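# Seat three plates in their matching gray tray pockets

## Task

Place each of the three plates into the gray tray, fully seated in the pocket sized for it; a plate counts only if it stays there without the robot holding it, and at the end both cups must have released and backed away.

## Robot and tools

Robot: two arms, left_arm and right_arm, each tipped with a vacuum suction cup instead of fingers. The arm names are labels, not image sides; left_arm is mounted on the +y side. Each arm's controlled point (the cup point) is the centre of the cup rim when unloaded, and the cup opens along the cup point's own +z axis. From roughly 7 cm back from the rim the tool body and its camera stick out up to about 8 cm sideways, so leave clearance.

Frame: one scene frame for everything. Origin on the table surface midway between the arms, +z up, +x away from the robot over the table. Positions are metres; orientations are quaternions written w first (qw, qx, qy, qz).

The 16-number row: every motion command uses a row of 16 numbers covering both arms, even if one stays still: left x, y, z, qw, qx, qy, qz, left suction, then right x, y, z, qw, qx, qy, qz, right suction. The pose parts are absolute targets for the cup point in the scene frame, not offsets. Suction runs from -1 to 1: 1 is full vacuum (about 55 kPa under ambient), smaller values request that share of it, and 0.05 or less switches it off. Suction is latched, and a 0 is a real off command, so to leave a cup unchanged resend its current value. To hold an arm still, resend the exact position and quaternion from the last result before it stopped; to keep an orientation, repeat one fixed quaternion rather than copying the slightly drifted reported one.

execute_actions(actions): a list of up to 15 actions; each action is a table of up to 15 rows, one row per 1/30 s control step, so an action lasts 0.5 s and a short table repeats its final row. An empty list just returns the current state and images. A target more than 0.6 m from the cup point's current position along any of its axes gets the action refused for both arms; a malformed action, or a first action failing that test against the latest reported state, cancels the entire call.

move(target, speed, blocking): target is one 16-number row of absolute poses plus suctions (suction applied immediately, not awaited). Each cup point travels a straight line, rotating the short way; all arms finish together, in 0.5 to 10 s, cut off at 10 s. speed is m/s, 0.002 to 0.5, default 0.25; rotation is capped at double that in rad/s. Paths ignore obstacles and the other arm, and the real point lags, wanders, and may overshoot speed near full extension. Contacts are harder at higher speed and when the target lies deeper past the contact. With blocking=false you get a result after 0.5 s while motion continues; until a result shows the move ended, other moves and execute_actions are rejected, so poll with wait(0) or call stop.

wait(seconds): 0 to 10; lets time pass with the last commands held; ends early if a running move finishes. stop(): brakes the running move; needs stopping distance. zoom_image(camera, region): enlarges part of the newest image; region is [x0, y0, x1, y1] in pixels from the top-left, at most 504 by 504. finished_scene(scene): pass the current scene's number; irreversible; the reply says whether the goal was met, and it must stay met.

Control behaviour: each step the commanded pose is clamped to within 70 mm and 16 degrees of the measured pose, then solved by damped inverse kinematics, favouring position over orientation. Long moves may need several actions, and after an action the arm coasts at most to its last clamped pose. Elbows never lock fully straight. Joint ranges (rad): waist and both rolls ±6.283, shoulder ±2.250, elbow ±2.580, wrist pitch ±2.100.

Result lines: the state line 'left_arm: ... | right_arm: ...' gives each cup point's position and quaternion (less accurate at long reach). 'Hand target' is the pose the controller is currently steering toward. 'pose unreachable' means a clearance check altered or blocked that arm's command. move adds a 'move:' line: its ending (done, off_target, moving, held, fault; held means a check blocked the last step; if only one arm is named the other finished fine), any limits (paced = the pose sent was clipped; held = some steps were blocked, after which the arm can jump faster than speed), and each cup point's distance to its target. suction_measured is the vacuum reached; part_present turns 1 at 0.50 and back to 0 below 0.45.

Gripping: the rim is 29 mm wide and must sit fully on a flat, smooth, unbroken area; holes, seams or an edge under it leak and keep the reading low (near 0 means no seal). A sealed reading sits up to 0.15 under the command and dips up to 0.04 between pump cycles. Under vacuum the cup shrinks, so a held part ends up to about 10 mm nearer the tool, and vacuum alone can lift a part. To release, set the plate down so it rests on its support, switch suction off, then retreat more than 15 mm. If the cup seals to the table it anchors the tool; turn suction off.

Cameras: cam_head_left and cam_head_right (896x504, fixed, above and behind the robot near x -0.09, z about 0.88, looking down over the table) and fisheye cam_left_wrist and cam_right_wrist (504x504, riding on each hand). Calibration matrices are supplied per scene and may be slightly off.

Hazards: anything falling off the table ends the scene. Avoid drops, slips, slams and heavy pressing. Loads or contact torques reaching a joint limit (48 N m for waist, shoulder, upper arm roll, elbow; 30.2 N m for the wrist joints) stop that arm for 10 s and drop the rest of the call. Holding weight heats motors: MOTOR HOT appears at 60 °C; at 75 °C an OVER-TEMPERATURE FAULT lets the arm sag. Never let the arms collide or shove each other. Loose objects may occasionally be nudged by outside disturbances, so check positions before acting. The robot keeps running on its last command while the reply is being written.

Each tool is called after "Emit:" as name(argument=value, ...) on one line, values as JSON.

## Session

Emit:
execute_actions(actions=[])

Scene clock: 0.00 s.
left_arm: end_effector_position=(+0.4965, +0.3271, +0.2067) suction_measured=0.01 part_present=0 end_effector_quat_wxyz=(-0.000, -0.229, +0.974, -0.001) | right_arm: end_effector_position=(+0.3957, -0.3616, +0.2058) suction_measured=0.01 part_present=0 end_effector_quat_wxyz=(-0.002, +0.259, +0.966, -0.002)
Joint positions: left_arm=[-0.053  0.435  0.003  1.655  0.001  1.052 -2.674] | right_arm=[-0.054  0.434 -0.002  1.659  0.003  1.053  2.562]
Joint velocities: left_arm=[-0.001 -0.    -0.001 -0.     0.    -0.     0.   ] | right_arm=[ 0.    -0.     0.    -0.    -0.     0.002  0.   ]
Motor temperatures (°C, as the motors report them): left_arm=[29 29 24 24 30 33 35] | right_arm=[28 27 24 26 32 31 34]
Hand target (left_arm): +0.497, +0.327, +0.207; -0.000, -0.229, +0.974, -0.001
Hand target (right_arm): +0.396, -0.362, +0.206; -0.002, +0.259, +0.966, -0.002
camera_calibration (this result's frames):
cam_left_wrist: T_world_to_cam=[[0.422089, -0.906232, -0.0241958, 0.103512], [-0.849614, -0.404746, 0.338137, 0.498476], [-0.316223, -0.122167, -0.940786, 0.489516], [0, 0, 0, 1]] pos_world=[0.534617, 0.355364, 0.294481]
cam_right_wrist: T_world_to_cam=[[-0.463014, -0.885803, 0.0311736, -0.142034], [-0.815736, 0.439619, 0.375911, 0.413448], [-0.346688, 0.148623, -0.926131, 0.481298], [0, 0, 0, 1]] pos_world=[0.438361, -0.379105, 0.294753]

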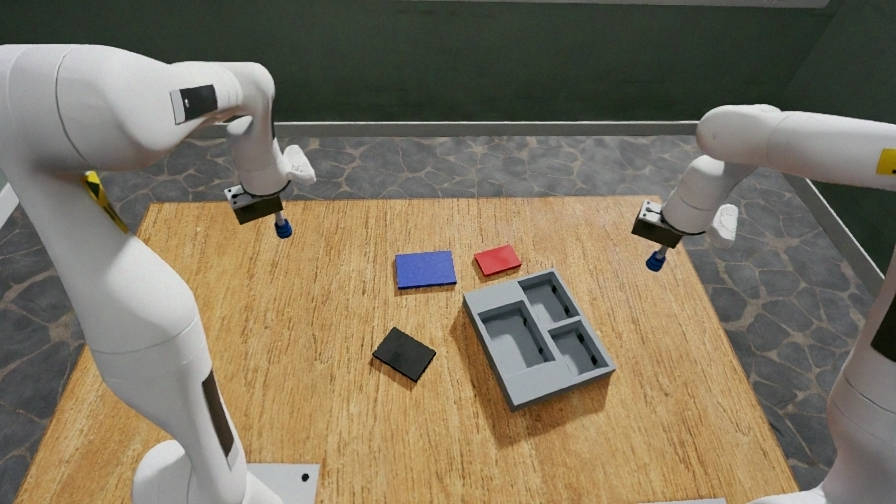

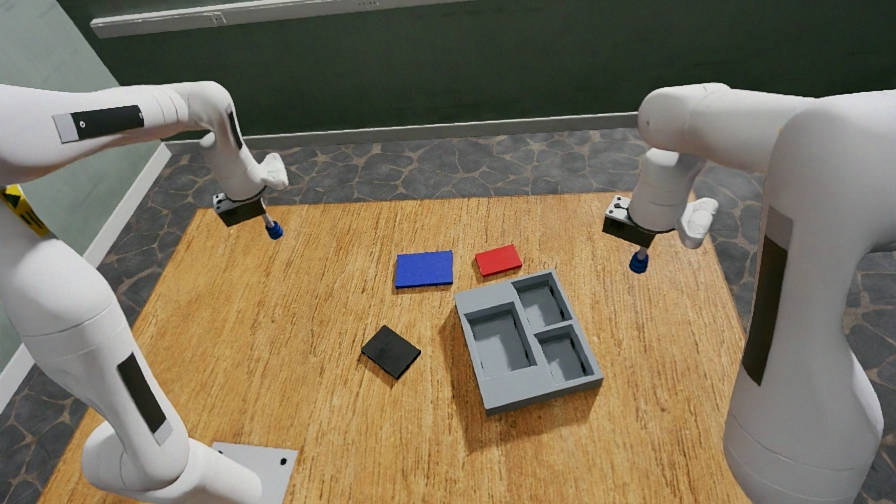

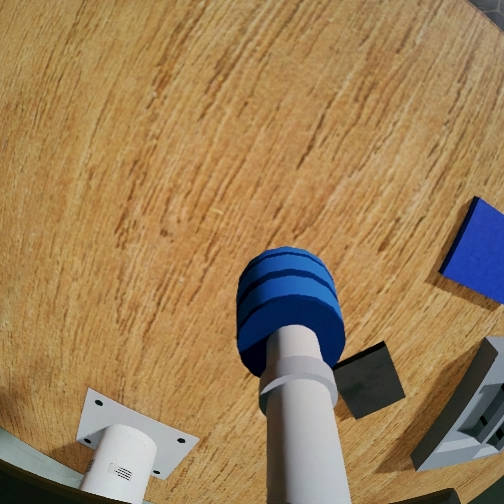

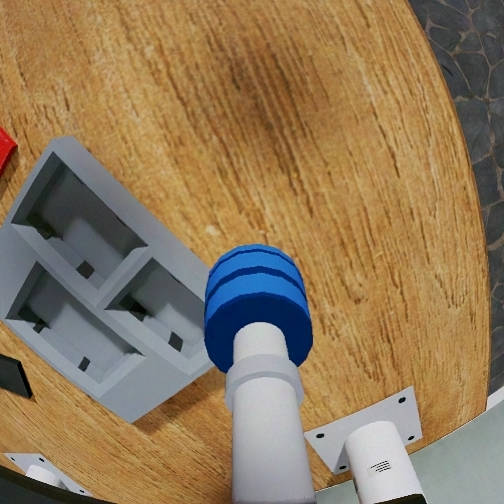

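Emit:
zoom_image(camera="cam_head_left", region=[455, 260, 625, 420])

Emit:
zoom_image(camera="cam_head_right", region=[445, 260, 615, 420])

Emit:
zoom_image(camera="cam_head_left", region=[385, 235, 535, 300])

Emit:
zoom_image(camera="cam_head_right", region=[385, 235, 535, 300])

Emit:
zoom_image(camera="cam_head_left", region=[364, 318, 444, 390])

Emit:
zoom_image(camera="cam_head_right", region=[352, 316, 432, 388])

Region (455, 260, 625, 420) of cam_head_left's 896x504 image, scaled by 2.965, with more detail than that image has; it fills the top 474 rows of this view, and the rest is white.

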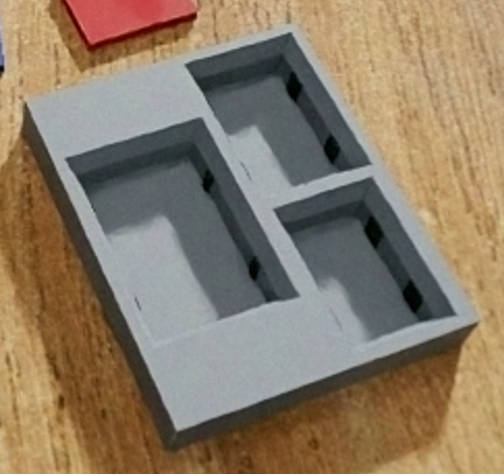

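Region (445, 260, 615, 420) of cam_head_right's 896x504 image, scaled by 2.965, with more detail than that image has; it fills the top 474 rows of this view, and the rest is white.

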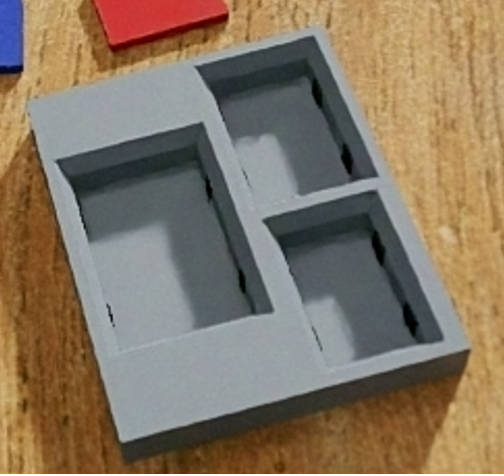

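Region (385, 235, 535, 300) of cam_head_left's 896x504 image, scaled by 3.360, with more detail than that image has; it fills the top 218 rows of this view, and the rest is white.

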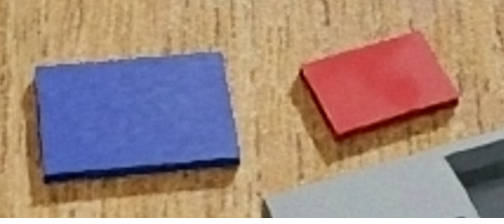

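Region (385, 235, 535, 300) of cam_head_right's 896x504 image, scaled by 3.360, with more detail than that image has; it fills the top 218 rows of this view, and the rest is white.

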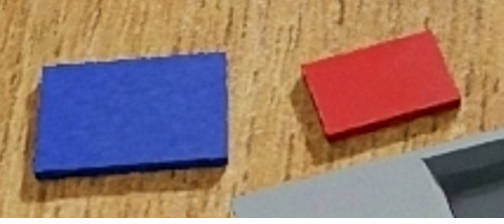

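Region (364, 318, 444, 390) of cam_head_left's 896x504 image, scaled by 6.300, with more detail than that image has; it fills the top 454 rows of this view, and the rest is white.

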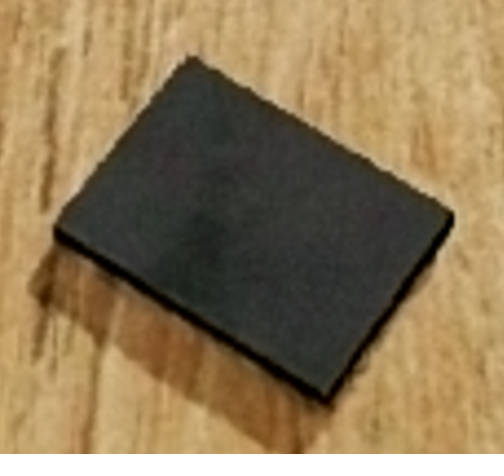

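Region (352, 316, 432, 388) of cam_head_right's 896x504 image, scaled by 6.300, with more detail than that image has; it fills the top 454 rows of this view, and the rest is white.

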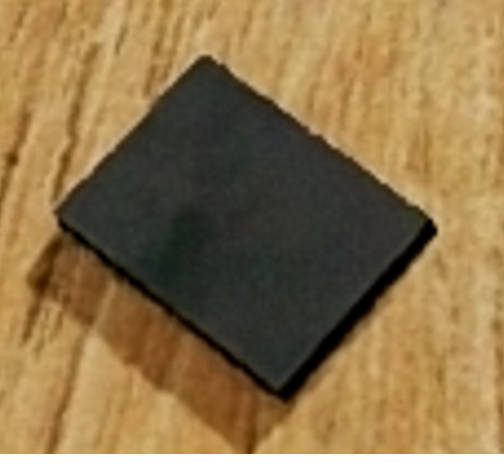

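Emit:
zoom_image(camera="cam_head_left", region=[460, 285, 570, 395])

Emit:
zoom_image(camera="cam_head_left", region=[510, 262, 620, 392])

Emit:
zoom_image(camera="cam_head_right", region=[450, 285, 560, 395])

Emit:
zoom_image(camera="cam_head_right", region=[500, 262, 610, 392])

Emit:
zoom_image(camera="cam_right_wrist", region=[0, 120, 250, 430])

Region (460, 285, 570, 395) of cam_head_left's 896x504 image, scaled by 4.582, with more detail than that image has.

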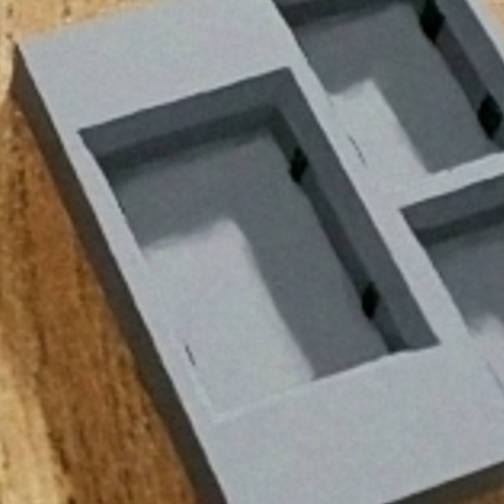

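Region (510, 262, 620, 392) of cam_head_left's 896x504 image, scaled by 3.877, with more detail than that image has; it fills the left 426 columns of this view, and the rest is white.

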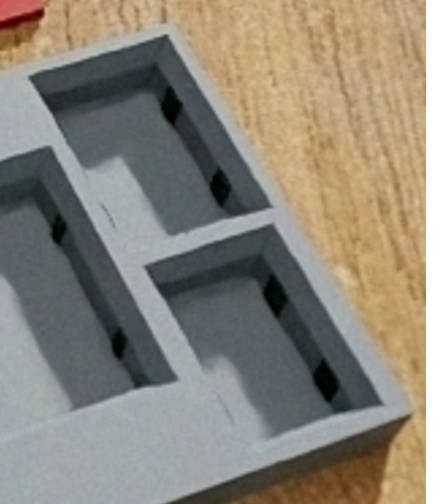

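Region (450, 285, 560, 395) of cam_head_right's 896x504 image, scaled by 4.582, with more detail than that image has.

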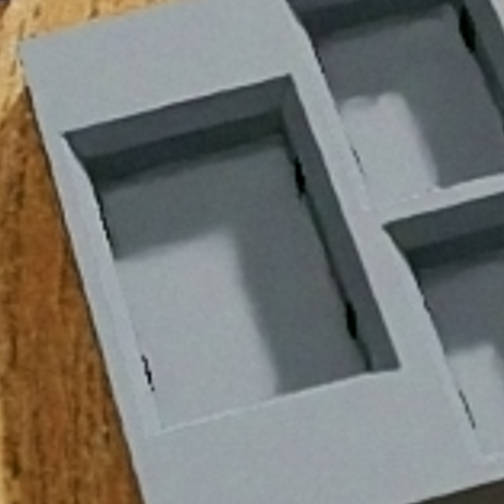

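Region (500, 262, 610, 392) of cam_head_right's 896x504 image, scaled by 3.877, with more detail than that image has; it fills the left 426 columns of this view, and the rest is white.

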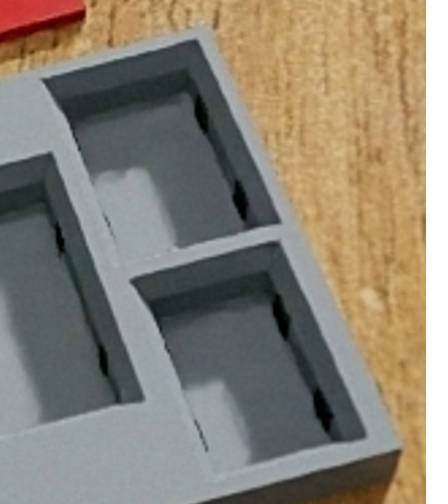

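Region (0, 120, 250, 430) of cam_right_wrist's 504x504 image, scaled by 1.626, with more detail than that image has; it fills the left 406 columns of this view, and the rest is white.

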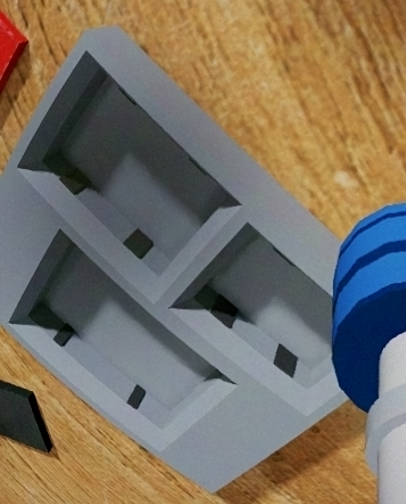

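Emit:
zoom_image(camera="cam_head_left", region=[200, 100, 350, 250])

Emit:
zoom_image(camera="cam_head_right", region=[580, 130, 740, 290])

Region (200, 100, 350, 250) of cam_head_left's 896x504 image, scaled by 3.360, with more detail than that image has.

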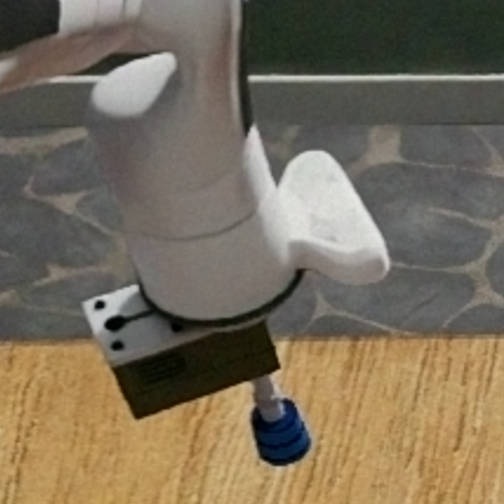

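Region (580, 130, 740, 290) of cam_head_right's 896x504 image, scaled by 3.150, with more detail than that image has.

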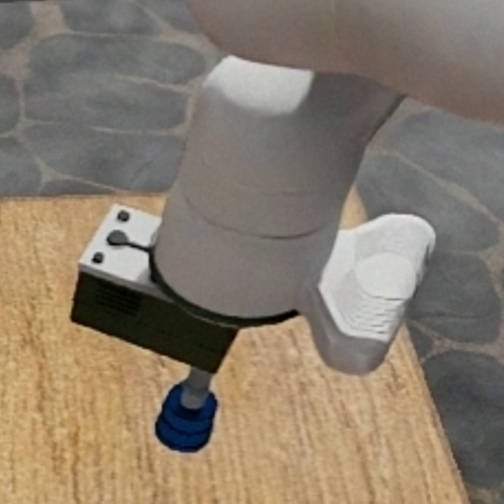

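Emit:
wait(seconds=0)

Scene clock: 120.00 s.
left_arm: end_effector_position=(+0.4965, +0.3271, +0.2067) suction_measured=0.01 part_present=0 end_effector_quat_wxyz=(-0.000, -0.229, +0.974, -0.001) | right_arm: end_effector_position=(+0.3957, -0.3616, +0.2058) suction_measured=0.01 part_present=0 end_effector_quat_wxyz=(-0.002, +0.259, +0.966, -0.002)
Joint positions: left_arm=[-0.053  0.435  0.003  1.655  0.001  1.052 -2.674] | right_arm=[-0.054  0.434 -0.002  1.659  0.003  1.053  2.562]
Joint velocities: left_arm=[ 0.    -0.     0.002 -0.     0.     0.    -0.001] | right_arm=[-0.     0.     0.     0.    -0.    -0.    -0.001]
Motor temperatures (°C, as the motors report them): left_arm=[29 29 24 24 30 33 35] | right_arm=[28 28 24 26 32 31 34]
Hand target (left_arm): +0.497, +0.327, +0.207; -0.000, -0.229, +0.974, -0.001
Hand target (right_arm): +0.396, -0.362, +0.206; -0.002, +0.259, +0.966, -0.002
camera_calibration (this result's frames):
cam_left_wrist: T_world_to_cam=[[0.422089, -0.906232, -0.0241959, 0.103512], [-0.849614, -0.404747, 0.338137, 0.498476], [-0.316223, -0.122166, -0.940786, 0.489516], [0, 0, 0, 1]] pos_world=[0.534617, 0.355364, 0.294481]
cam_right_wrist: T_world_to_cam=[[-0.463014, -0.885803, 0.0311739, -0.142034], [-0.815736, 0.439619, 0.375911, 0.413448], [-0.346688, 0.148623, -0.926131, 0.481298], [0, 0, 0, 1]] pos_world=[0.438361, -0.379105, 0.294753]

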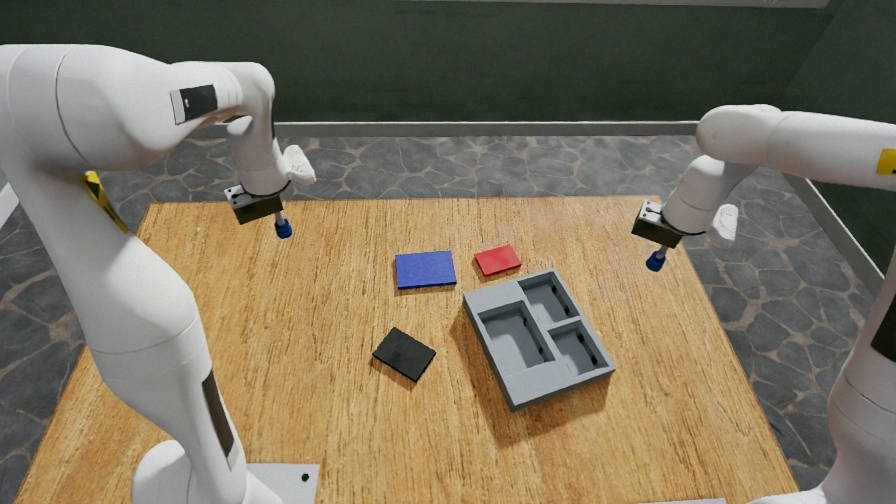

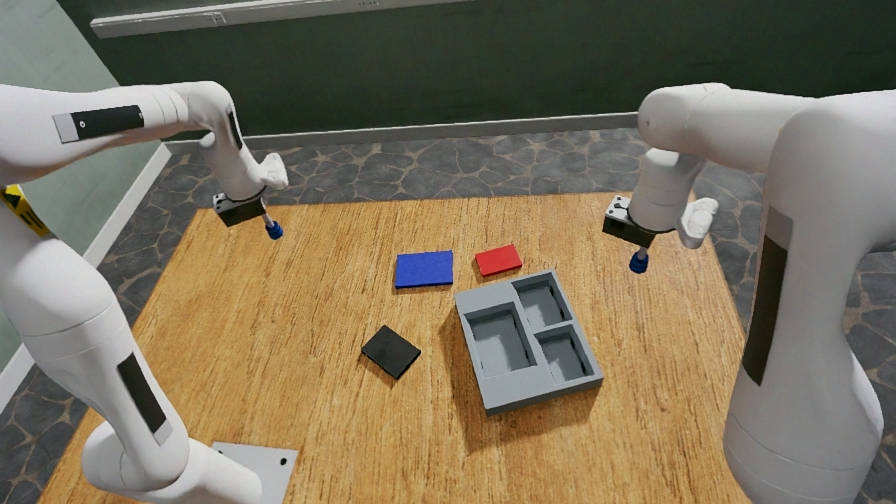

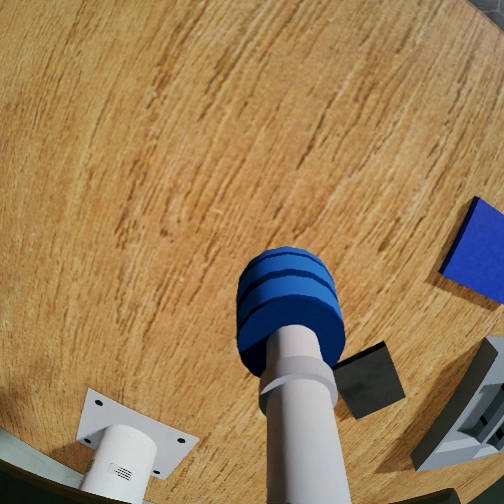

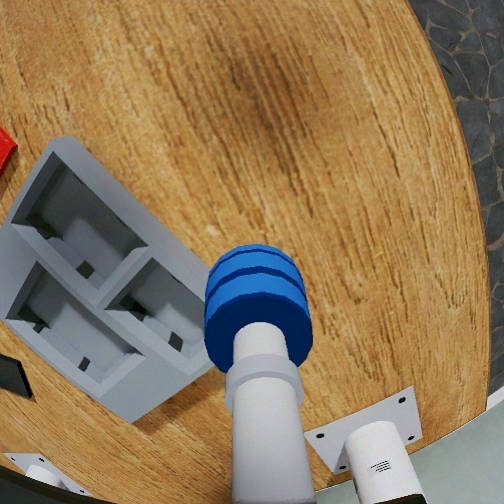

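Emit:
execute_actions(actions=[[[0.4966,0.3265,0.2064,0,-0.2286,0.9735,0,0,0.3961,-0.3610,0.2055,0,0.2595,0.9657,0,0],[0.4970,0.3246,0.2055,0,-0.2274,0.9738,0,0,0.3973,-0.3594,0.2046,0,0.2617,0.9651,0,0],[0.4975,0.3217,0.2041,0,-0.2255,0.9742,0,0,0.3991,-0.3568,0.2032,0,0.2654,0.9641,0,0],[0.4983,0.3176,0.2022,0,-0.2230,0.9748,0,0,0.4017,-0.3532,0.2013,0,0.2704,0.9627,0,0],[0.4992,0.3126,0.1998,0,-0.2197,0.9756,0,0,0.4049,-0.3488,0.1989,0,0.2768,0.9609,0,0],[0.5003,0.3067,0.1969,0,-0.2159,0.9764,0,0,0.4087,-0.3435,0.1960,0,0.2847,0.9586,0,0],[0.5016,0.2999,0.1935,0,-0.2116,0.9774,0,0,0.4130,-0.3375,0.1927,0,0.2940,0.9558,0,0],[0.5030,0.2923,0.1898,0,-0.2068,0.9784,0,0,0.4178,-0.3308,0.1889,0,0.3047,0.9524,0,0],[0.5045,0.2840,0.1857,0,-0.2014,0.9795,0,0,0.4231,-0.3234,0.1848,0,0.3161,0.9487,0,0],[0.5062,0.2751,0.1812,0,-0.1957,0.9807,0,0,0.4287,-0.3155,0.1803,0,0.3275,0.9448,0,0],[0.5080,0.2656,0.1764,0,-0.1897,0.9818,0,0,0.4347,-0.3071,0.1755,0,0.3387,0.9409,0,0],[0.5099,0.2556,0.1712,0,-0.1833,0.9831,0,0,0.4411,-0.2983,0.1704,0,0.3500,0.9367,0,0],[0.5118,0.2452,0.1658,0,-0.1766,0.9843,0,0,0.4477,-0.2890,0.1650,0,0.3611,0.9325,0,0],[0.5138,0.2344,0.1602,0,-0.1697,0.9855,0,0,0.4545,-0.2795,0.1594,0,0.3723,0.9281,0,0],[0.5159,0.2233,0.1543,0,-0.1627,0.9867,0,0,0.4615,-0.2697,0.1535,0,0.3835,0.9235,0,0]],[[0.5180,0.2120,0.1482,0,-0.1555,0.9878,0,0,0.4687,-0.2597,0.1474,0,0.3944,0.9189,0,0],[0.5201,0.2006,0.1419,0,-0.1482,0.9890,0,0,0.4759,-0.2496,0.1412,0,0.4055,0.9141,0,0],[0.5223,0.1892,0.1355,0,-0.1409,0.9900,0,0,0.4832,-0.2395,0.1348,0,0.4163,0.9092,0,0],[0.5244,0.1777,0.1290,0,-0.1335,0.9910,0,0,0.4905,-0.2293,0.1282,0,0.4272,0.9042,0,0],[0.5265,0.1663,0.1224,0,-0.1262,0.9920,0,0,0.4977,-0.2192,0.1216,0,0.4379,0.8990,0,0],[0.5286,0.1550,0.1157,0,-0.1190,0.9929,0,0,0.5049,-0.2092,0.1150,0,0.4487,0.8937,0,0],[0.5307,0.1439,0.1090,0,-0.1120,0.9937,0,0,0.5119,-0.1994,0.1083,0,0.4594,0.8882,0,0],[0.5327,0.1331,0.1022,0,-0.1051,0.9945,0,0,0.5187,-0.1899,0.1015,0,0.4699,0.8827,0,0],[0.5346,0.1227,0.0955,0,-0.0984,0.9951,0,0,0.5253,-0.1806,0.0948,0,0.4805,0.8770,0,0],[0.5365,0.1127,0.0888,0,-0.0920,0.9958,0,0,0.5317,-0.1718,0.0882,0,0.4909,0.8712,0,0],[0.5383,0.1032,0.0822,0,-0.0860,0.9963,0,0,0.5377,-0.1634,0.0816,0,0.5014,0.8652,0,0],[0.5400,0.0943,0.0757,0,-0.0803,0.9968,0,0,0.5433,-0.1555,0.0750,0,0.5117,0.8592,0,0],[0.5415,0.0860,0.0693,0,-0.0749,0.9972,0,0,0.5486,-0.1481,0.0686,0,0.5219,0.8530,0,0],[0.5429,0.0784,0.0630,0,-0.0701,0.9975,0,0,0.5534,-0.1414,0.0624,0,0.5321,0.8467,0,0],[0.5442,0.0716,0.0569,0,-0.0658,0.9978,0,0,0.5577,-0.1354,0.0563,0,0.5421,0.8403,0,0]],[[0.5453,0.0657,0.0510,0,-0.0620,0.9981,0,0,0.5615,-0.1301,0.0504,0,0.5522,0.8337,0,0],[0.5462,0.0607,0.0454,0,-0.0587,0.9983,0,0,0.5647,-0.1257,0.0448,0,0.5622,0.8270,0,0],[0.5470,0.0566,0.0400,0,-0.0562,0.9984,0,0,0.5673,-0.1221,0.0394,0,0.5714,0.8207,0,0],[0.5475,0.0537,0.0348,0,-0.0543,0.9985,0,0,0.5691,-0.1195,0.0343,0,0.5794,0.8150,0,0],[0.5479,0.0518,0.0300,0,-0.0531,0.9986,0,0,0.5703,-0.1179,0.0295,0,0.5861,0.8102,0,0],[0.5480,0.0512,0.0255,0,-0.0527,0.9986,0,0,0.5707,-0.1173,0.0250,0,0.5915,0.8063,0,0],[0.5480,0.0512,0.0214,0,-0.0527,0.9986,0,0,0.5707,-0.1173,0.0209,0,0.5957,0.8032,0,0],[0.5480,0.0512,0.0177,0,-0.0527,0.9986,0,0,0.5707,-0.1173,0.0171,0,0.5987,0.8010,0,0],[0.5480,0.0512,0.0143,0,-0.0527,0.9986,0,0,0.5707,-0.1173,0.0138,0,0.6006,0.7996,0,0],[0.5480,0.0512,0.0114,0,-0.0527,0.9986,0,1,0.5707,-0.1173,0.0109,0,0.6011,0.7992,0,1],[0.5480,0.0512,0.0090,0,-0.0527,0.9986,0,1,0.5707,-0.1173,0.0085,0,0.6011,0.7992,0,1],[0.5480,0.0512,0.0071,0,-0.0527,0.9986,0,1,0.5707,-0.1173,0.0066,0,0.6011,0.7992,0,1],[0.5480,0.0512,0.0057,0,-0.0527,0.9986,0,1,0.5707,-0.1173,0.0052,0,0.6011,0.7992,0,1],[0.5480,0.0512,0.0048,0,-0.0527,0.9986,0,1,0.5707,-0.1173,0.0043,0,0.6011,0.7992,0,1],[0.5480,0.0512,0.0045,0,-0.0527,0.9986,0,1,0.5707,-0.1173,0.0040,0,0.6011,0.7992,0,1]]])

Scene clock: 241.50 s.
left_arm: end_effector_position=(+0.5475, +0.0520, +0.0098) suction_measured=0.04 part_present=0 end_effector_quat_wxyz=(+0.001, -0.054, +0.999, -0.001) | right_arm: end_effector_position=(+0.5684, -0.1189, +0.0123) suction_measured=0.01 part_present=0 end_effector_quat_wxyz=(+0.003, +0.598, +0.801, +0.007)
Joint positions: left_arm=[ 0.387  0.979  0.112  1.318 -0.123  0.85  -2.447] | right_arm=[-0.445  1.142  0.097  0.91  -0.101  1.078  1.503]
Joint velocities: left_arm=[ 0.014  0.115 -0.01  -0.027 -0.012 -0.077  0.009] | right_arm=[-0.005  0.285  0.037 -0.38  -0.019  0.213 -0.141]
Motor temperatures (°C, as the motors report them): left_arm=[29 29 24 24 30 33 35] | right_arm=[28 28 24 26 32 31 34]
Hand target (left_arm): +0.547, +0.051, +0.004; -0.000, -0.053, +0.999, -0.000
Hand target (right_arm): +0.570, -0.118, +0.004; +0.001, +0.601, +0.799, +0.001
Off the commanded pose (left_arm): 0.005 m, 0 deg.
Off the commanded pose (right_arm): 0.009 m, 1 deg.
camera_calibration (this result's frames):
cam_left_wrist: T_world_to_cam=[[0.0815402, -0.996354, -0.0251016, 0.0190589], [-0.937876, -0.085228, 0.336339, 0.528784], [-0.337252, -0.00388299, -0.941406, 0.292182], [0, 0, 0, 1]] pos_world=[0.592919, 0.0651912, 0.0976891]
cam_right_wrist: T_world_to_cam=[[-0.945568, -0.325193, 0.0122632, 0.500075], [-0.297032, 0.877852, 0.375697, 0.277696], [-0.132939, 0.351605, -0.926661, 0.228541], [0, 0, 0, 1]] pos_world=[0.585722, -0.161511, 0.101318]

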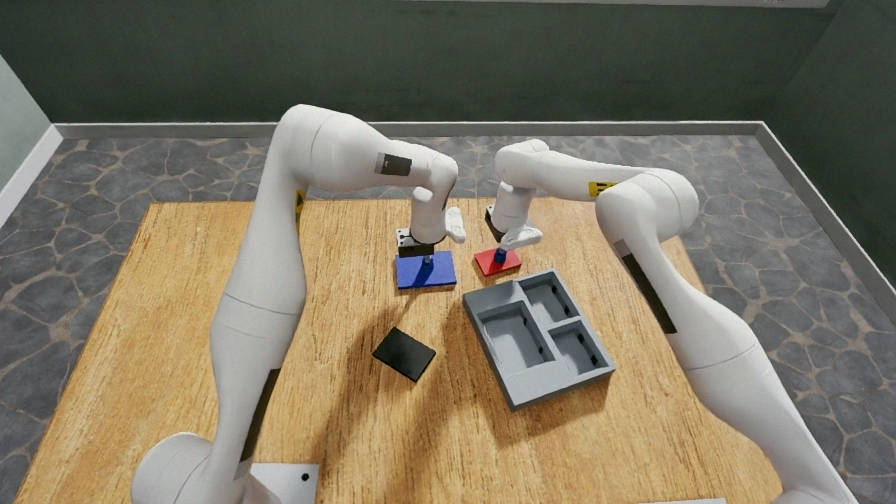

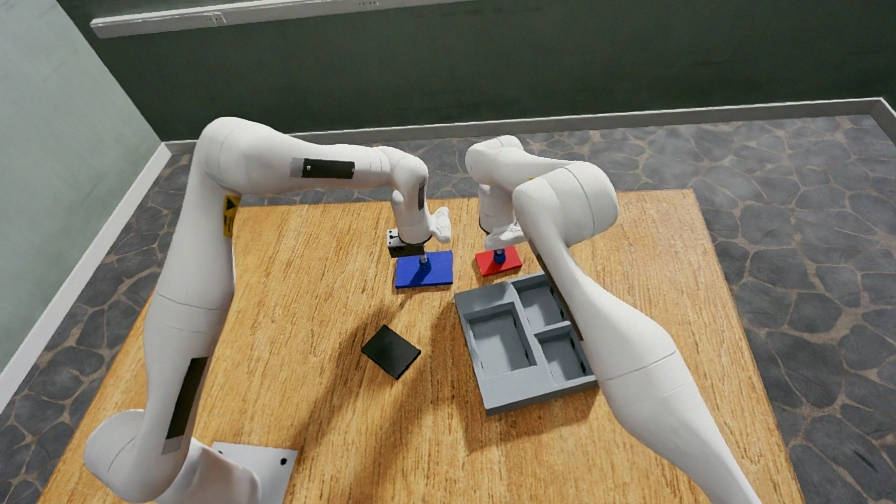

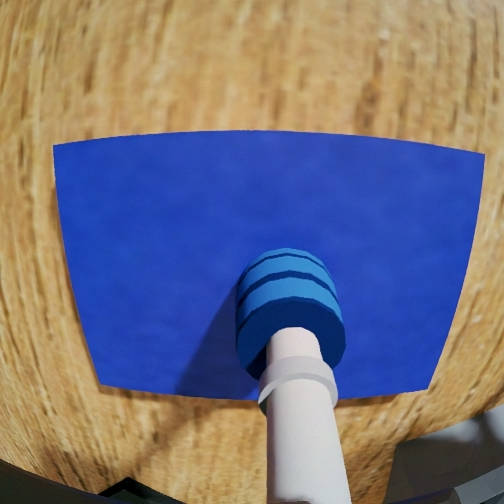

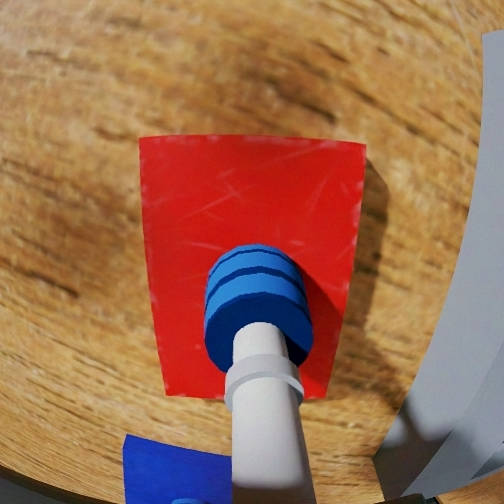

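Emit:
wait(seconds=0)

Scene clock: 276.90 s.
left_arm: end_effector_position=(+0.5474, +0.0512, +0.0044) suction_measured=0.96 part_present=1 end_effector_quat_wxyz=(-0.000, -0.053, +0.999, -0.000) | right_arm: end_effector_position=(+0.5702, -0.1178, +0.0039) suction_measured=0.96 part_present=1 end_effector_quat_wxyz=(+0.001, +0.601, +0.799, +0.001)
Joint positions: left_arm=[ 0.388  0.989  0.111  1.316 -0.124  0.844 -2.447] | right_arm=[-0.446  1.17   0.1    0.874 -0.103  1.099  1.493]
Joint velocities: left_arm=[ 0.001 -0.     0.001 -0.     0.     0.     0.   ] | right_arm=[-0.     0.    -0.     0.    -0.    -0.    -0.002]
Motor temperatures (°C, as the motors report them): left_arm=[29 29 24 24 30 33 35] | right_arm=[28 29 24 26 32 31 34]
Hand target (left_arm): +0.547, +0.051, +0.004; -0.000, -0.053, +0.999, -0.000
Hand target (right_arm): +0.570, -0.118, +0.004; +0.001, +0.601, +0.799, +0.001
Off the commanded pose (left_arm): 0.001 m, 0 deg.
Off the commanded pose (right_arm): 0.001 m, 0 deg.
camera_calibration (this result's frames):
cam_left_wrist: T_world_to_cam=[[0.0804962, -0.996416, -0.02599, 0.0187909], [-0.937445, -0.0845409, 0.337712, 0.530151], [-0.338699, -0.00282028, -0.940891, 0.287875], [0, 0, 0, 1]] pos_world=[0.592978, 0.0643549, 0.0923084]
cam_right_wrist: T_world_to_cam=[[-0.94776, -0.318029, 0.0246545, 0.5043], [-0.286344, 0.882296, 0.373578, 0.274814], [-0.140561, 0.347003, -0.927271, 0.224437], [0, 0, 0, 1]] pos_world=[0.588194, -0.159966, 0.0930158]

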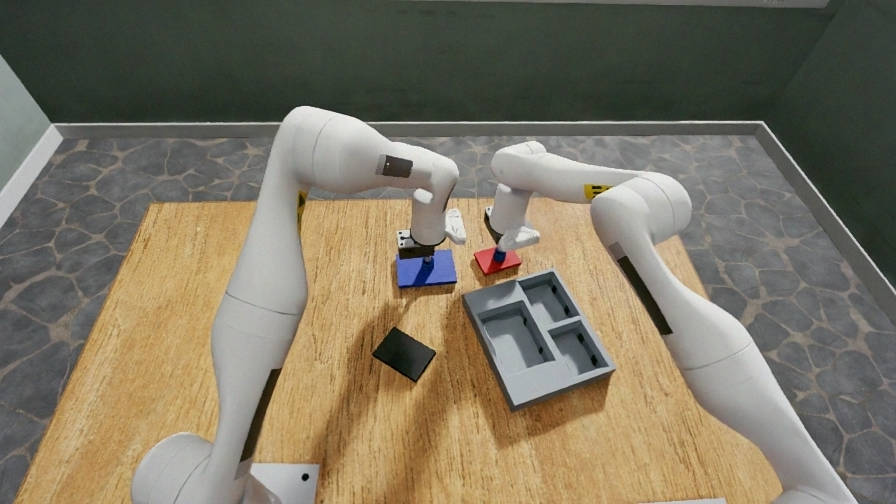

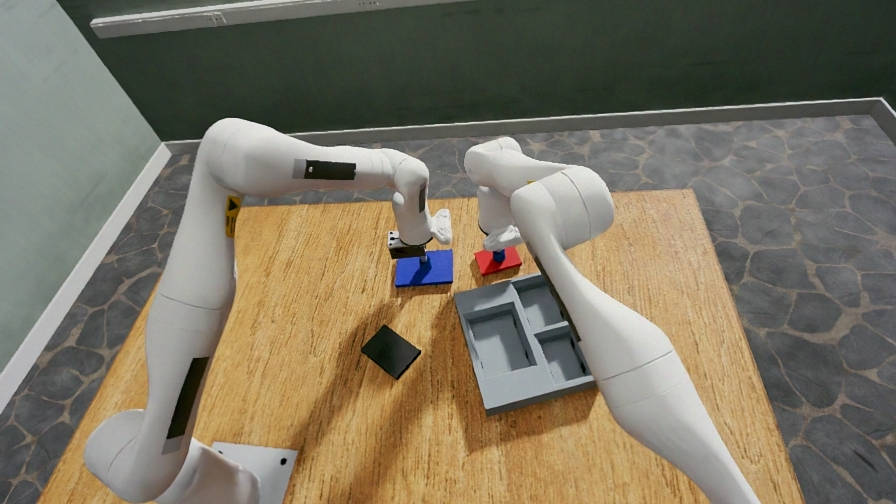

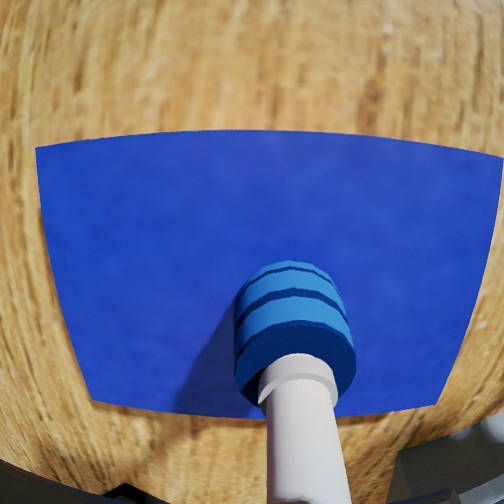

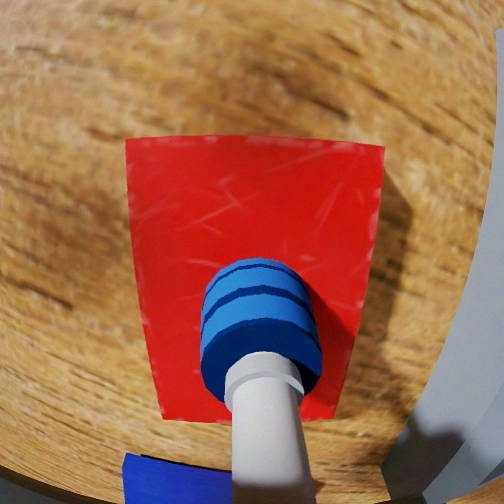

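Emit:
execute_actions(actions=[[[0.5474,0.0512,0.0051,0,-0.0516,0.9987,0,1,0.5702,-0.1178,0.0048,0,0.6008,0.7994,0,1],[0.5474,0.0512,0.0068,0,-0.0487,0.9988,0,1,0.5702,-0.1178,0.0066,0,0.5999,0.8001,0,1],[0.5474,0.0512,0.0094,0,-0.0440,0.9990,0,1,0.5702,-0.1178,0.0093,0,0.5985,0.8011,0,1],[0.5474,0.0512,0.0129,0,-0.0375,0.9993,0,1,0.5702,-0.1178,0.0129,0,0.5965,0.8026,0,1],[0.5474,0.0512,0.0169,0,-0.0293,0.9996,0,1,0.5702,-0.1178,0.0169,0,0.5940,0.8045,0,1],[0.5474,0.0512,0.0214,0,-0.0195,0.9998,0,1,0.5700,-0.1183,0.0214,0,0.5909,0.8068,0,1],[0.5474,0.0512,0.0263,0,-0.0084,1.0,0,1,0.5693,-0.1197,0.0263,0,0.5874,0.8093,0,1],[0.5469,0.0508,0.0313,0,0.0042,1.0,0,1,0.5682,-0.1220,0.0313,0,0.5835,0.8121,0,1],[0.5456,0.0497,0.0362,0,0.0182,0.9998,0,1,0.5668,-0.1251,0.0362,0,0.5791,0.8152,0,1],[0.5434,0.0478,0.0411,0,0.0332,0.9994,0,1,0.5649,-0.1289,0.0411,0,0.5744,0.8186,0,1],[0.5404,0.0453,0.0456,0,0.0494,0.9988,0,1,0.5628,-0.1335,0.0456,0,0.5693,0.8221,0,1],[0.5366,0.0421,0.0496,0,0.0666,0.9978,0,1,0.5603,-0.1387,0.0496,0,0.5638,0.8259,0,1],[0.5322,0.0384,0.0531,0,0.0849,0.9964,0,1,0.5576,-0.1446,0.0531,0,0.5580,0.8298,0,1],[0.5272,0.0342,0.0557,0,0.1038,0.9946,0,1,0.5545,-0.1510,0.0557,0,0.5519,0.8339,0,1],[0.5216,0.0294,0.0574,0,0.1236,0.9923,0,1,0.5513,-0.1578,0.0574,0,0.5455,0.8381,0,1]],[[0.5154,0.0242,0.058,0,0.1438,0.9896,0,1,0.5479,-0.1651,0.058,0,0.5389,0.8424,0,1],[0.5088,0.0186,0.058,0,0.1647,0.9863,0,1,0.5442,-0.1728,0.058,0,0.5321,0.8467,0,1],[0.5017,0.0127,0.058,0,0.1860,0.9825,0,1,0.5404,-0.1808,0.058,0,0.5250,0.8511,0,1],[0.4943,0.0064,0.058,0,0.2076,0.9782,0,1,0.5365,-0.1891,0.058,0,0.5179,0.8555,0,1],[0.4866,-0.0001,0.058,0,0.2292,0.9734,0,1,0.5325,-0.1976,0.058,0,0.5104,0.8599,0,1],[0.4786,-0.0068,0.058,0,0.2511,0.9680,0,1,0.5284,-0.2063,0.058,0,0.5030,0.8643,0,1],[0.4704,-0.0137,0.058,0,0.2730,0.9620,0,1,0.5243,-0.2151,0.058,0,0.4955,0.8686,0,1],[0.4620,-0.0208,0.058,0,0.2947,0.9556,0,1,0.5201,-0.2239,0.058,0,0.4879,0.8729,0,1],[0.4535,-0.0279,0.058,0,0.3163,0.9487,0,1,0.5159,-0.2327,0.058,0,0.4802,0.8771,0,1],[0.4450,-0.0351,0.058,0,0.3376,0.9413,0,1,0.5118,-0.2415,0.058,0,0.4726,0.8813,0,1],[0.4365,-0.0423,0.058,0,0.3584,0.9336,0,1,0.5077,-0.2502,0.058,0,0.4650,0.8853,0,1],[0.4280,-0.0494,0.058,0,0.3788,0.9255,0,1,0.5037,-0.2587,0.058,0,0.4576,0.8892,0,1],[0.4196,-0.0565,0.058,0,0.3987,0.9171,0,1,0.4998,-0.2670,0.058,0,0.4501,0.8930,0,1],[0.4114,-0.0634,0.058,0,0.4180,0.9084,0,1,0.4960,-0.2750,0.058,0,0.4429,0.8966,0,1],[0.4034,-0.0701,0.058,0,0.4365,0.8997,0,1,0.4923,-0.2827,0.058,0,0.4359,0.9000,0,1]],[[0.3957,-0.0766,0.058,0,0.4543,0.8908,0,1,0.4889,-0.2900,0.058,0,0.4289,0.9033,0,1],[0.3883,-0.0829,0.058,0,0.4712,0.8820,0,1,0.4857,-0.2968,0.058,0,0.4223,0.9065,0,1],[0.3812,-0.0888,0.058,0,0.4873,0.8733,0,1,0.4826,-0.3032,0.058,0,0.4160,0.9094,0,1],[0.3746,-0.0944,0.0578,0,0.5023,0.8647,0,1,0.4799,-0.3091,0.058,0,0.4099,0.9121,0,1],[0.3684,-0.0996,0.0573,0,0.5162,0.8564,0,1,0.4774,-0.3143,0.058,0,0.4042,0.9147,0,1],[0.3628,-0.1044,0.0564,0,0.5290,0.8486,0,1,0.4753,-0.3189,0.058,0,0.3989,0.9170,0,1],[0.3578,-0.1086,0.0554,0,0.5408,0.8411,0,1,0.4734,-0.3227,0.058,0,0.3939,0.9191,0,1],[0.3534,-0.1123,0.0542,0,0.5514,0.8343,0,1,0.4720,-0.3258,0.058,0,0.3896,0.9210,0,1],[0.3496,-0.1155,0.053,0,0.5606,0.8281,0,1,0.4709,-0.3281,0.058,0,0.3856,0.9227,0,1],[0.3466,-0.1180,0.0518,0,0.5687,0.8225,0,1,0.4702,-0.3295,0.058,0,0.3820,0.9241,0,1],[0.3444,-0.1199,0.0506,0,0.5754,0.8178,0,1,0.4700,-0.3300,0.058,0,0.3791,0.9253,0,1],[0.3431,-0.1210,0.0496,0,0.5807,0.8141,0,1,0.4700,-0.3300,0.058,0,0.3769,0.9263,0,1],[0.3426,-0.1214,0.0487,0,0.5845,0.8114,0,1,0.4700,-0.3300,0.058,0,0.3753,0.9269,0,1],[0.3426,-0.1214,0.0482,0,0.5869,0.8096,0,1,0.4700,-0.3300,0.058,0,0.3741,0.9274,0,1],[0.3426,-0.1214,0.048,0,0.5878,0.8090,0,1,0.4700,-0.3300,0.058,0,0.3738,0.9275,0,1]]])

Scene clock: 373.67 s.
left_arm: end_effector_position=(+0.3447, -0.1184, +0.0504) suction_measured=0.96 part_present=1 end_effector_quat_wxyz=(+0.000, +0.576, +0.817, -0.001) | right_arm: end_effector_position=(+0.4701, -0.3272, +0.0571) suction_measured=1.00 part_present=1 end_effector_quat_wxyz=(-0.001, +0.378, +0.926, -0.003)
Joint positions: left_arm=[ 0.681  0.903  0.416  1.425 -0.415  0.9   -3.098] | right_arm=[-0.108  0.793 -0.01   1.549  0.015  0.805  2.243]
Joint velocities: left_arm=[ 0.058  0.073  0.071 -0.041 -0.103  0.011 -0.21 ] | right_arm=[ 0.104 -0.042 -0.079  0.086  0.014 -0.088  0.22 ]
Motor temperatures (°C, as the motors report them): left_arm=[29 30 24 24 30 33 35] | right_arm=[28 31 24 26 32 31 34]
Hand target (left_arm): +0.342, -0.121, +0.048; -0.000, +0.588, +0.809, -0.000
Hand target (right_arm): +0.470, -0.330, +0.058; -0.000, +0.374, +0.928, +0.000
Off the commanded pose (left_arm): 0.004 m, 2 deg.
Off the commanded pose (right_arm): 0.003 m, 1 deg.
camera_calibration (this result's frames):
cam_left_wrist: T_world_to_cam=[[-0.949652, -0.312308, -0.0249843, 0.303323], [-0.302205, 0.892049, 0.336038, 0.206953], [-0.0826601, 0.32667, -0.941517, 0.212709], [0, 0, 0, 1]] pos_world=[0.368176, -0.159368, 0.138304]
cam_right_wrist: T_world_to_cam=[[-0.668048, -0.743374, 0.0332666, 0.0704121], [-0.681378, 0.629078, 0.374144, 0.513884], [-0.299057, 0.227279, -0.926774, 0.367649], [0, 0, 0, 1]] pos_world=[0.507136, -0.354489, 0.146118]

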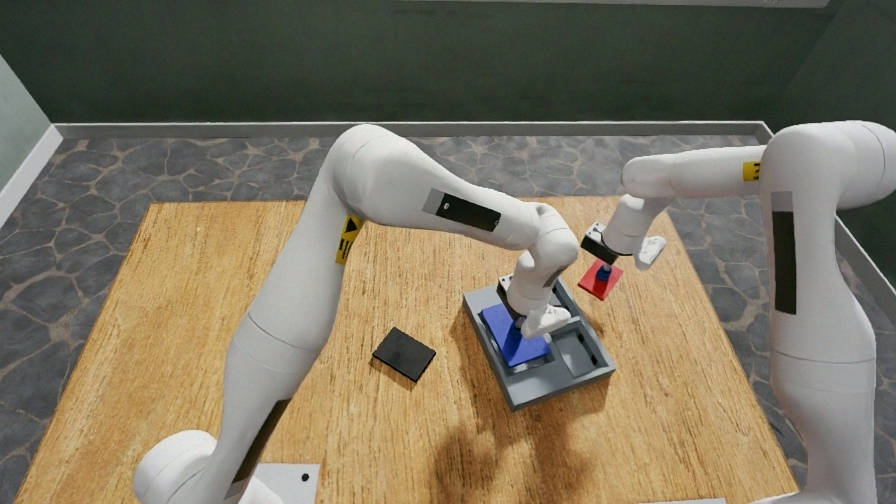

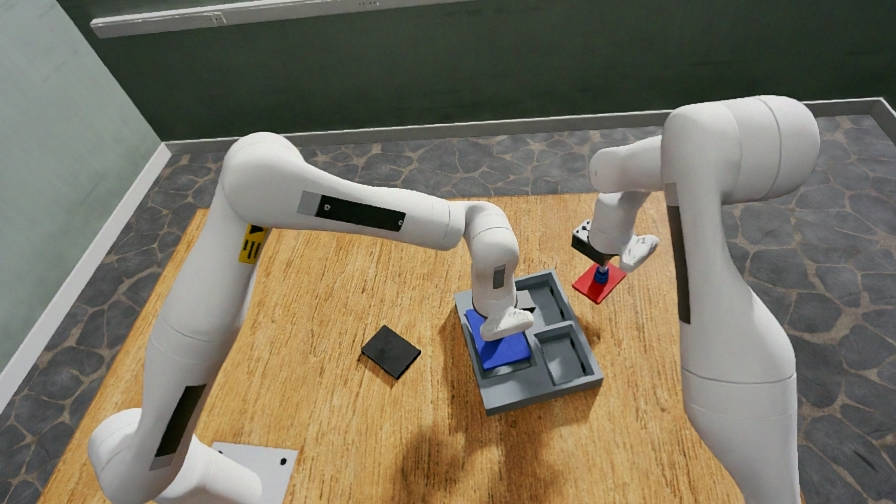

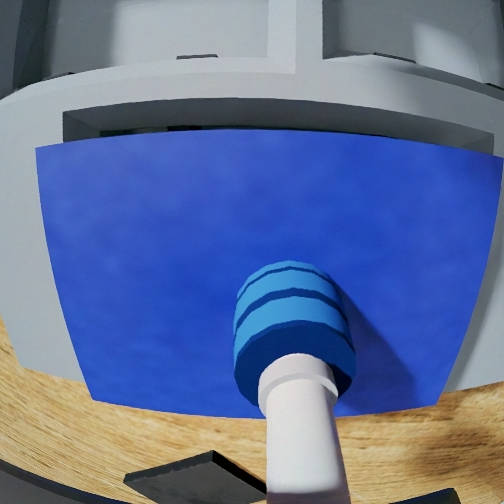

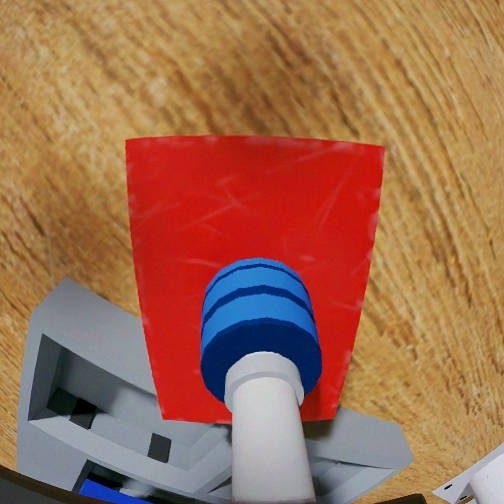

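Emit:
wait(seconds=0)

Emit:
zoom_image(camera="cam_left_wrist", region=[20, 90, 100, 170])

Emit:
zoom_image(camera="cam_left_wrist", region=[424, 100, 504, 180])

Scene clock: 381.23 s.
left_arm: end_effector_position=(+0.3420, -0.1209, +0.0481) suction_measured=0.96 part_present=1 end_effector_quat_wxyz=(-0.000, +0.588, +0.809, -0.000) | right_arm: end_effector_position=(+0.4698, -0.3296, +0.0582) suction_measured=0.96 part_present=1 end_effector_quat_wxyz=(-0.000, +0.374, +0.928, +0.000)
Joint positions: left_arm=[ 0.686  0.909  0.42   1.421 -0.423  0.901 -3.114] | right_arm=[-0.098  0.788 -0.016  1.555  0.015  0.799  2.258]
Joint velocities: left_arm=[-0.001 -0.    -0.     0.     0.    -0.001 -0.   ] | right_arm=[ 0.     0.     0.    -0.    -0.     0.002 -0.001]
Motor temperatures (°C, as the motors report them): left_arm=[29 30 24 24 30 33 35] | right_arm=[28 31 24 26 32 31 34]
Hand target (left_arm): +0.342, -0.121, +0.048; -0.000, +0.588, +0.809, -0.000
Hand target (right_arm): +0.470, -0.330, +0.058; -0.000, +0.374, +0.928, +0.000
Off the commanded pose (left_arm): 0.001 m, 0 deg.
Off the commanded pose (right_arm): 0.001 m, 0 deg.
camera_calibration (this result's frames):
cam_left_wrist: T_world_to_cam=[[-0.958107, -0.285245, -0.0257996, 0.306125], [-0.276934, 0.899664, 0.337508, 0.201401], [-0.0730617, 0.330514, -0.940969, 0.208365], [0, 0, 0, 1]] pos_world=[0.364299, -0.16274, 0.135988]
cam_right_wrist: T_world_to_cam=[[-0.661217, -0.749699, 0.0272547, 0.0634505], [-0.688738, 0.62105, 0.374082, 0.515594], [-0.297375, 0.228578, -0.926995, 0.368749], [0, 0, 0, 1]] pos_world=[0.506721, -0.356929, 0.147225]

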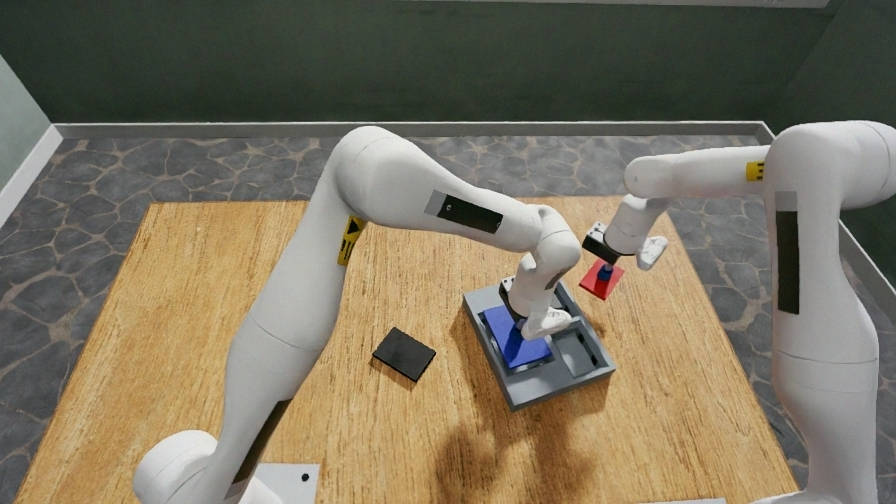

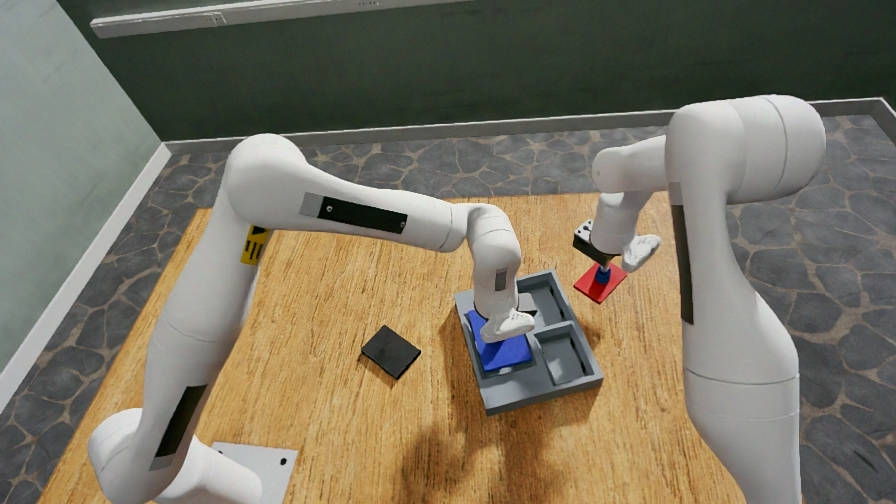

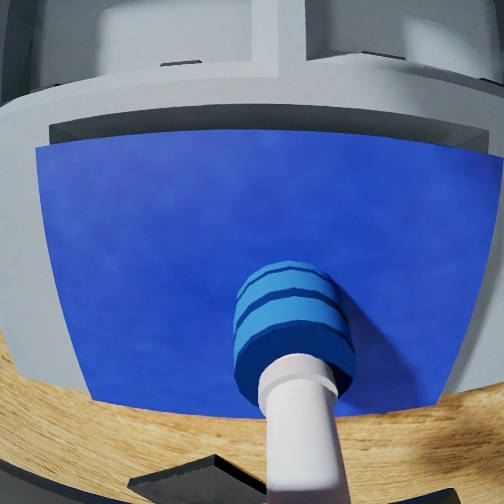

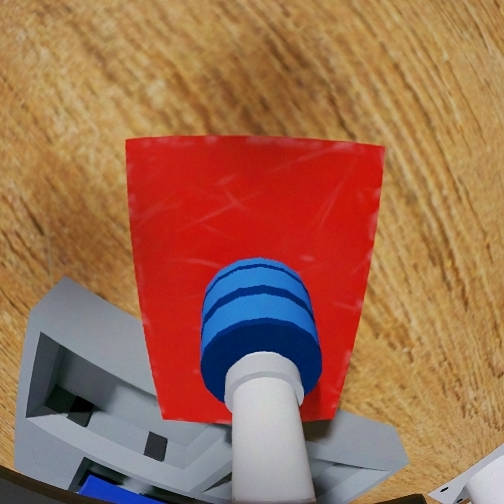

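Region (20, 90, 100, 170) of cam_left_wrist's 504x504 image, scaled by 6.300, with more detail than that image has.

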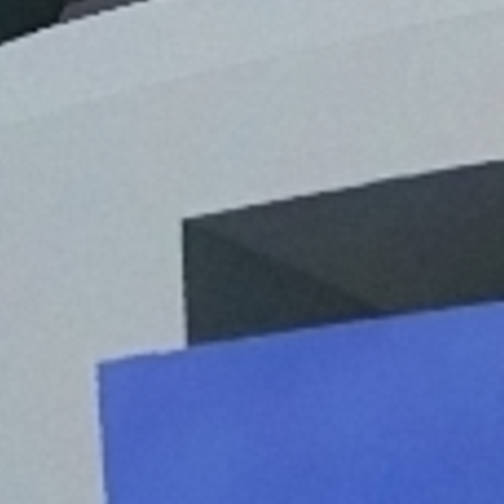

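Region (424, 100, 504, 180) of cam_left_wrist's 504x504 image, scaled by 6.300, with more detail than that image has.

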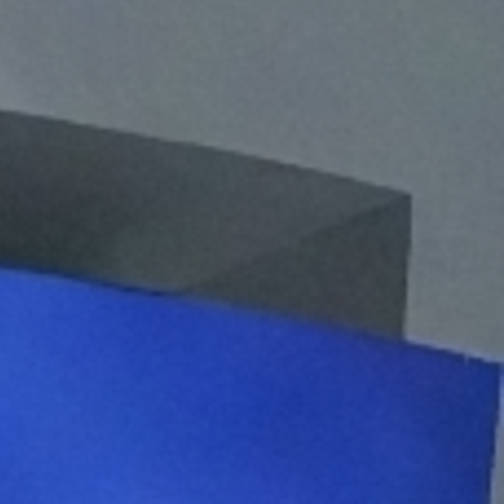

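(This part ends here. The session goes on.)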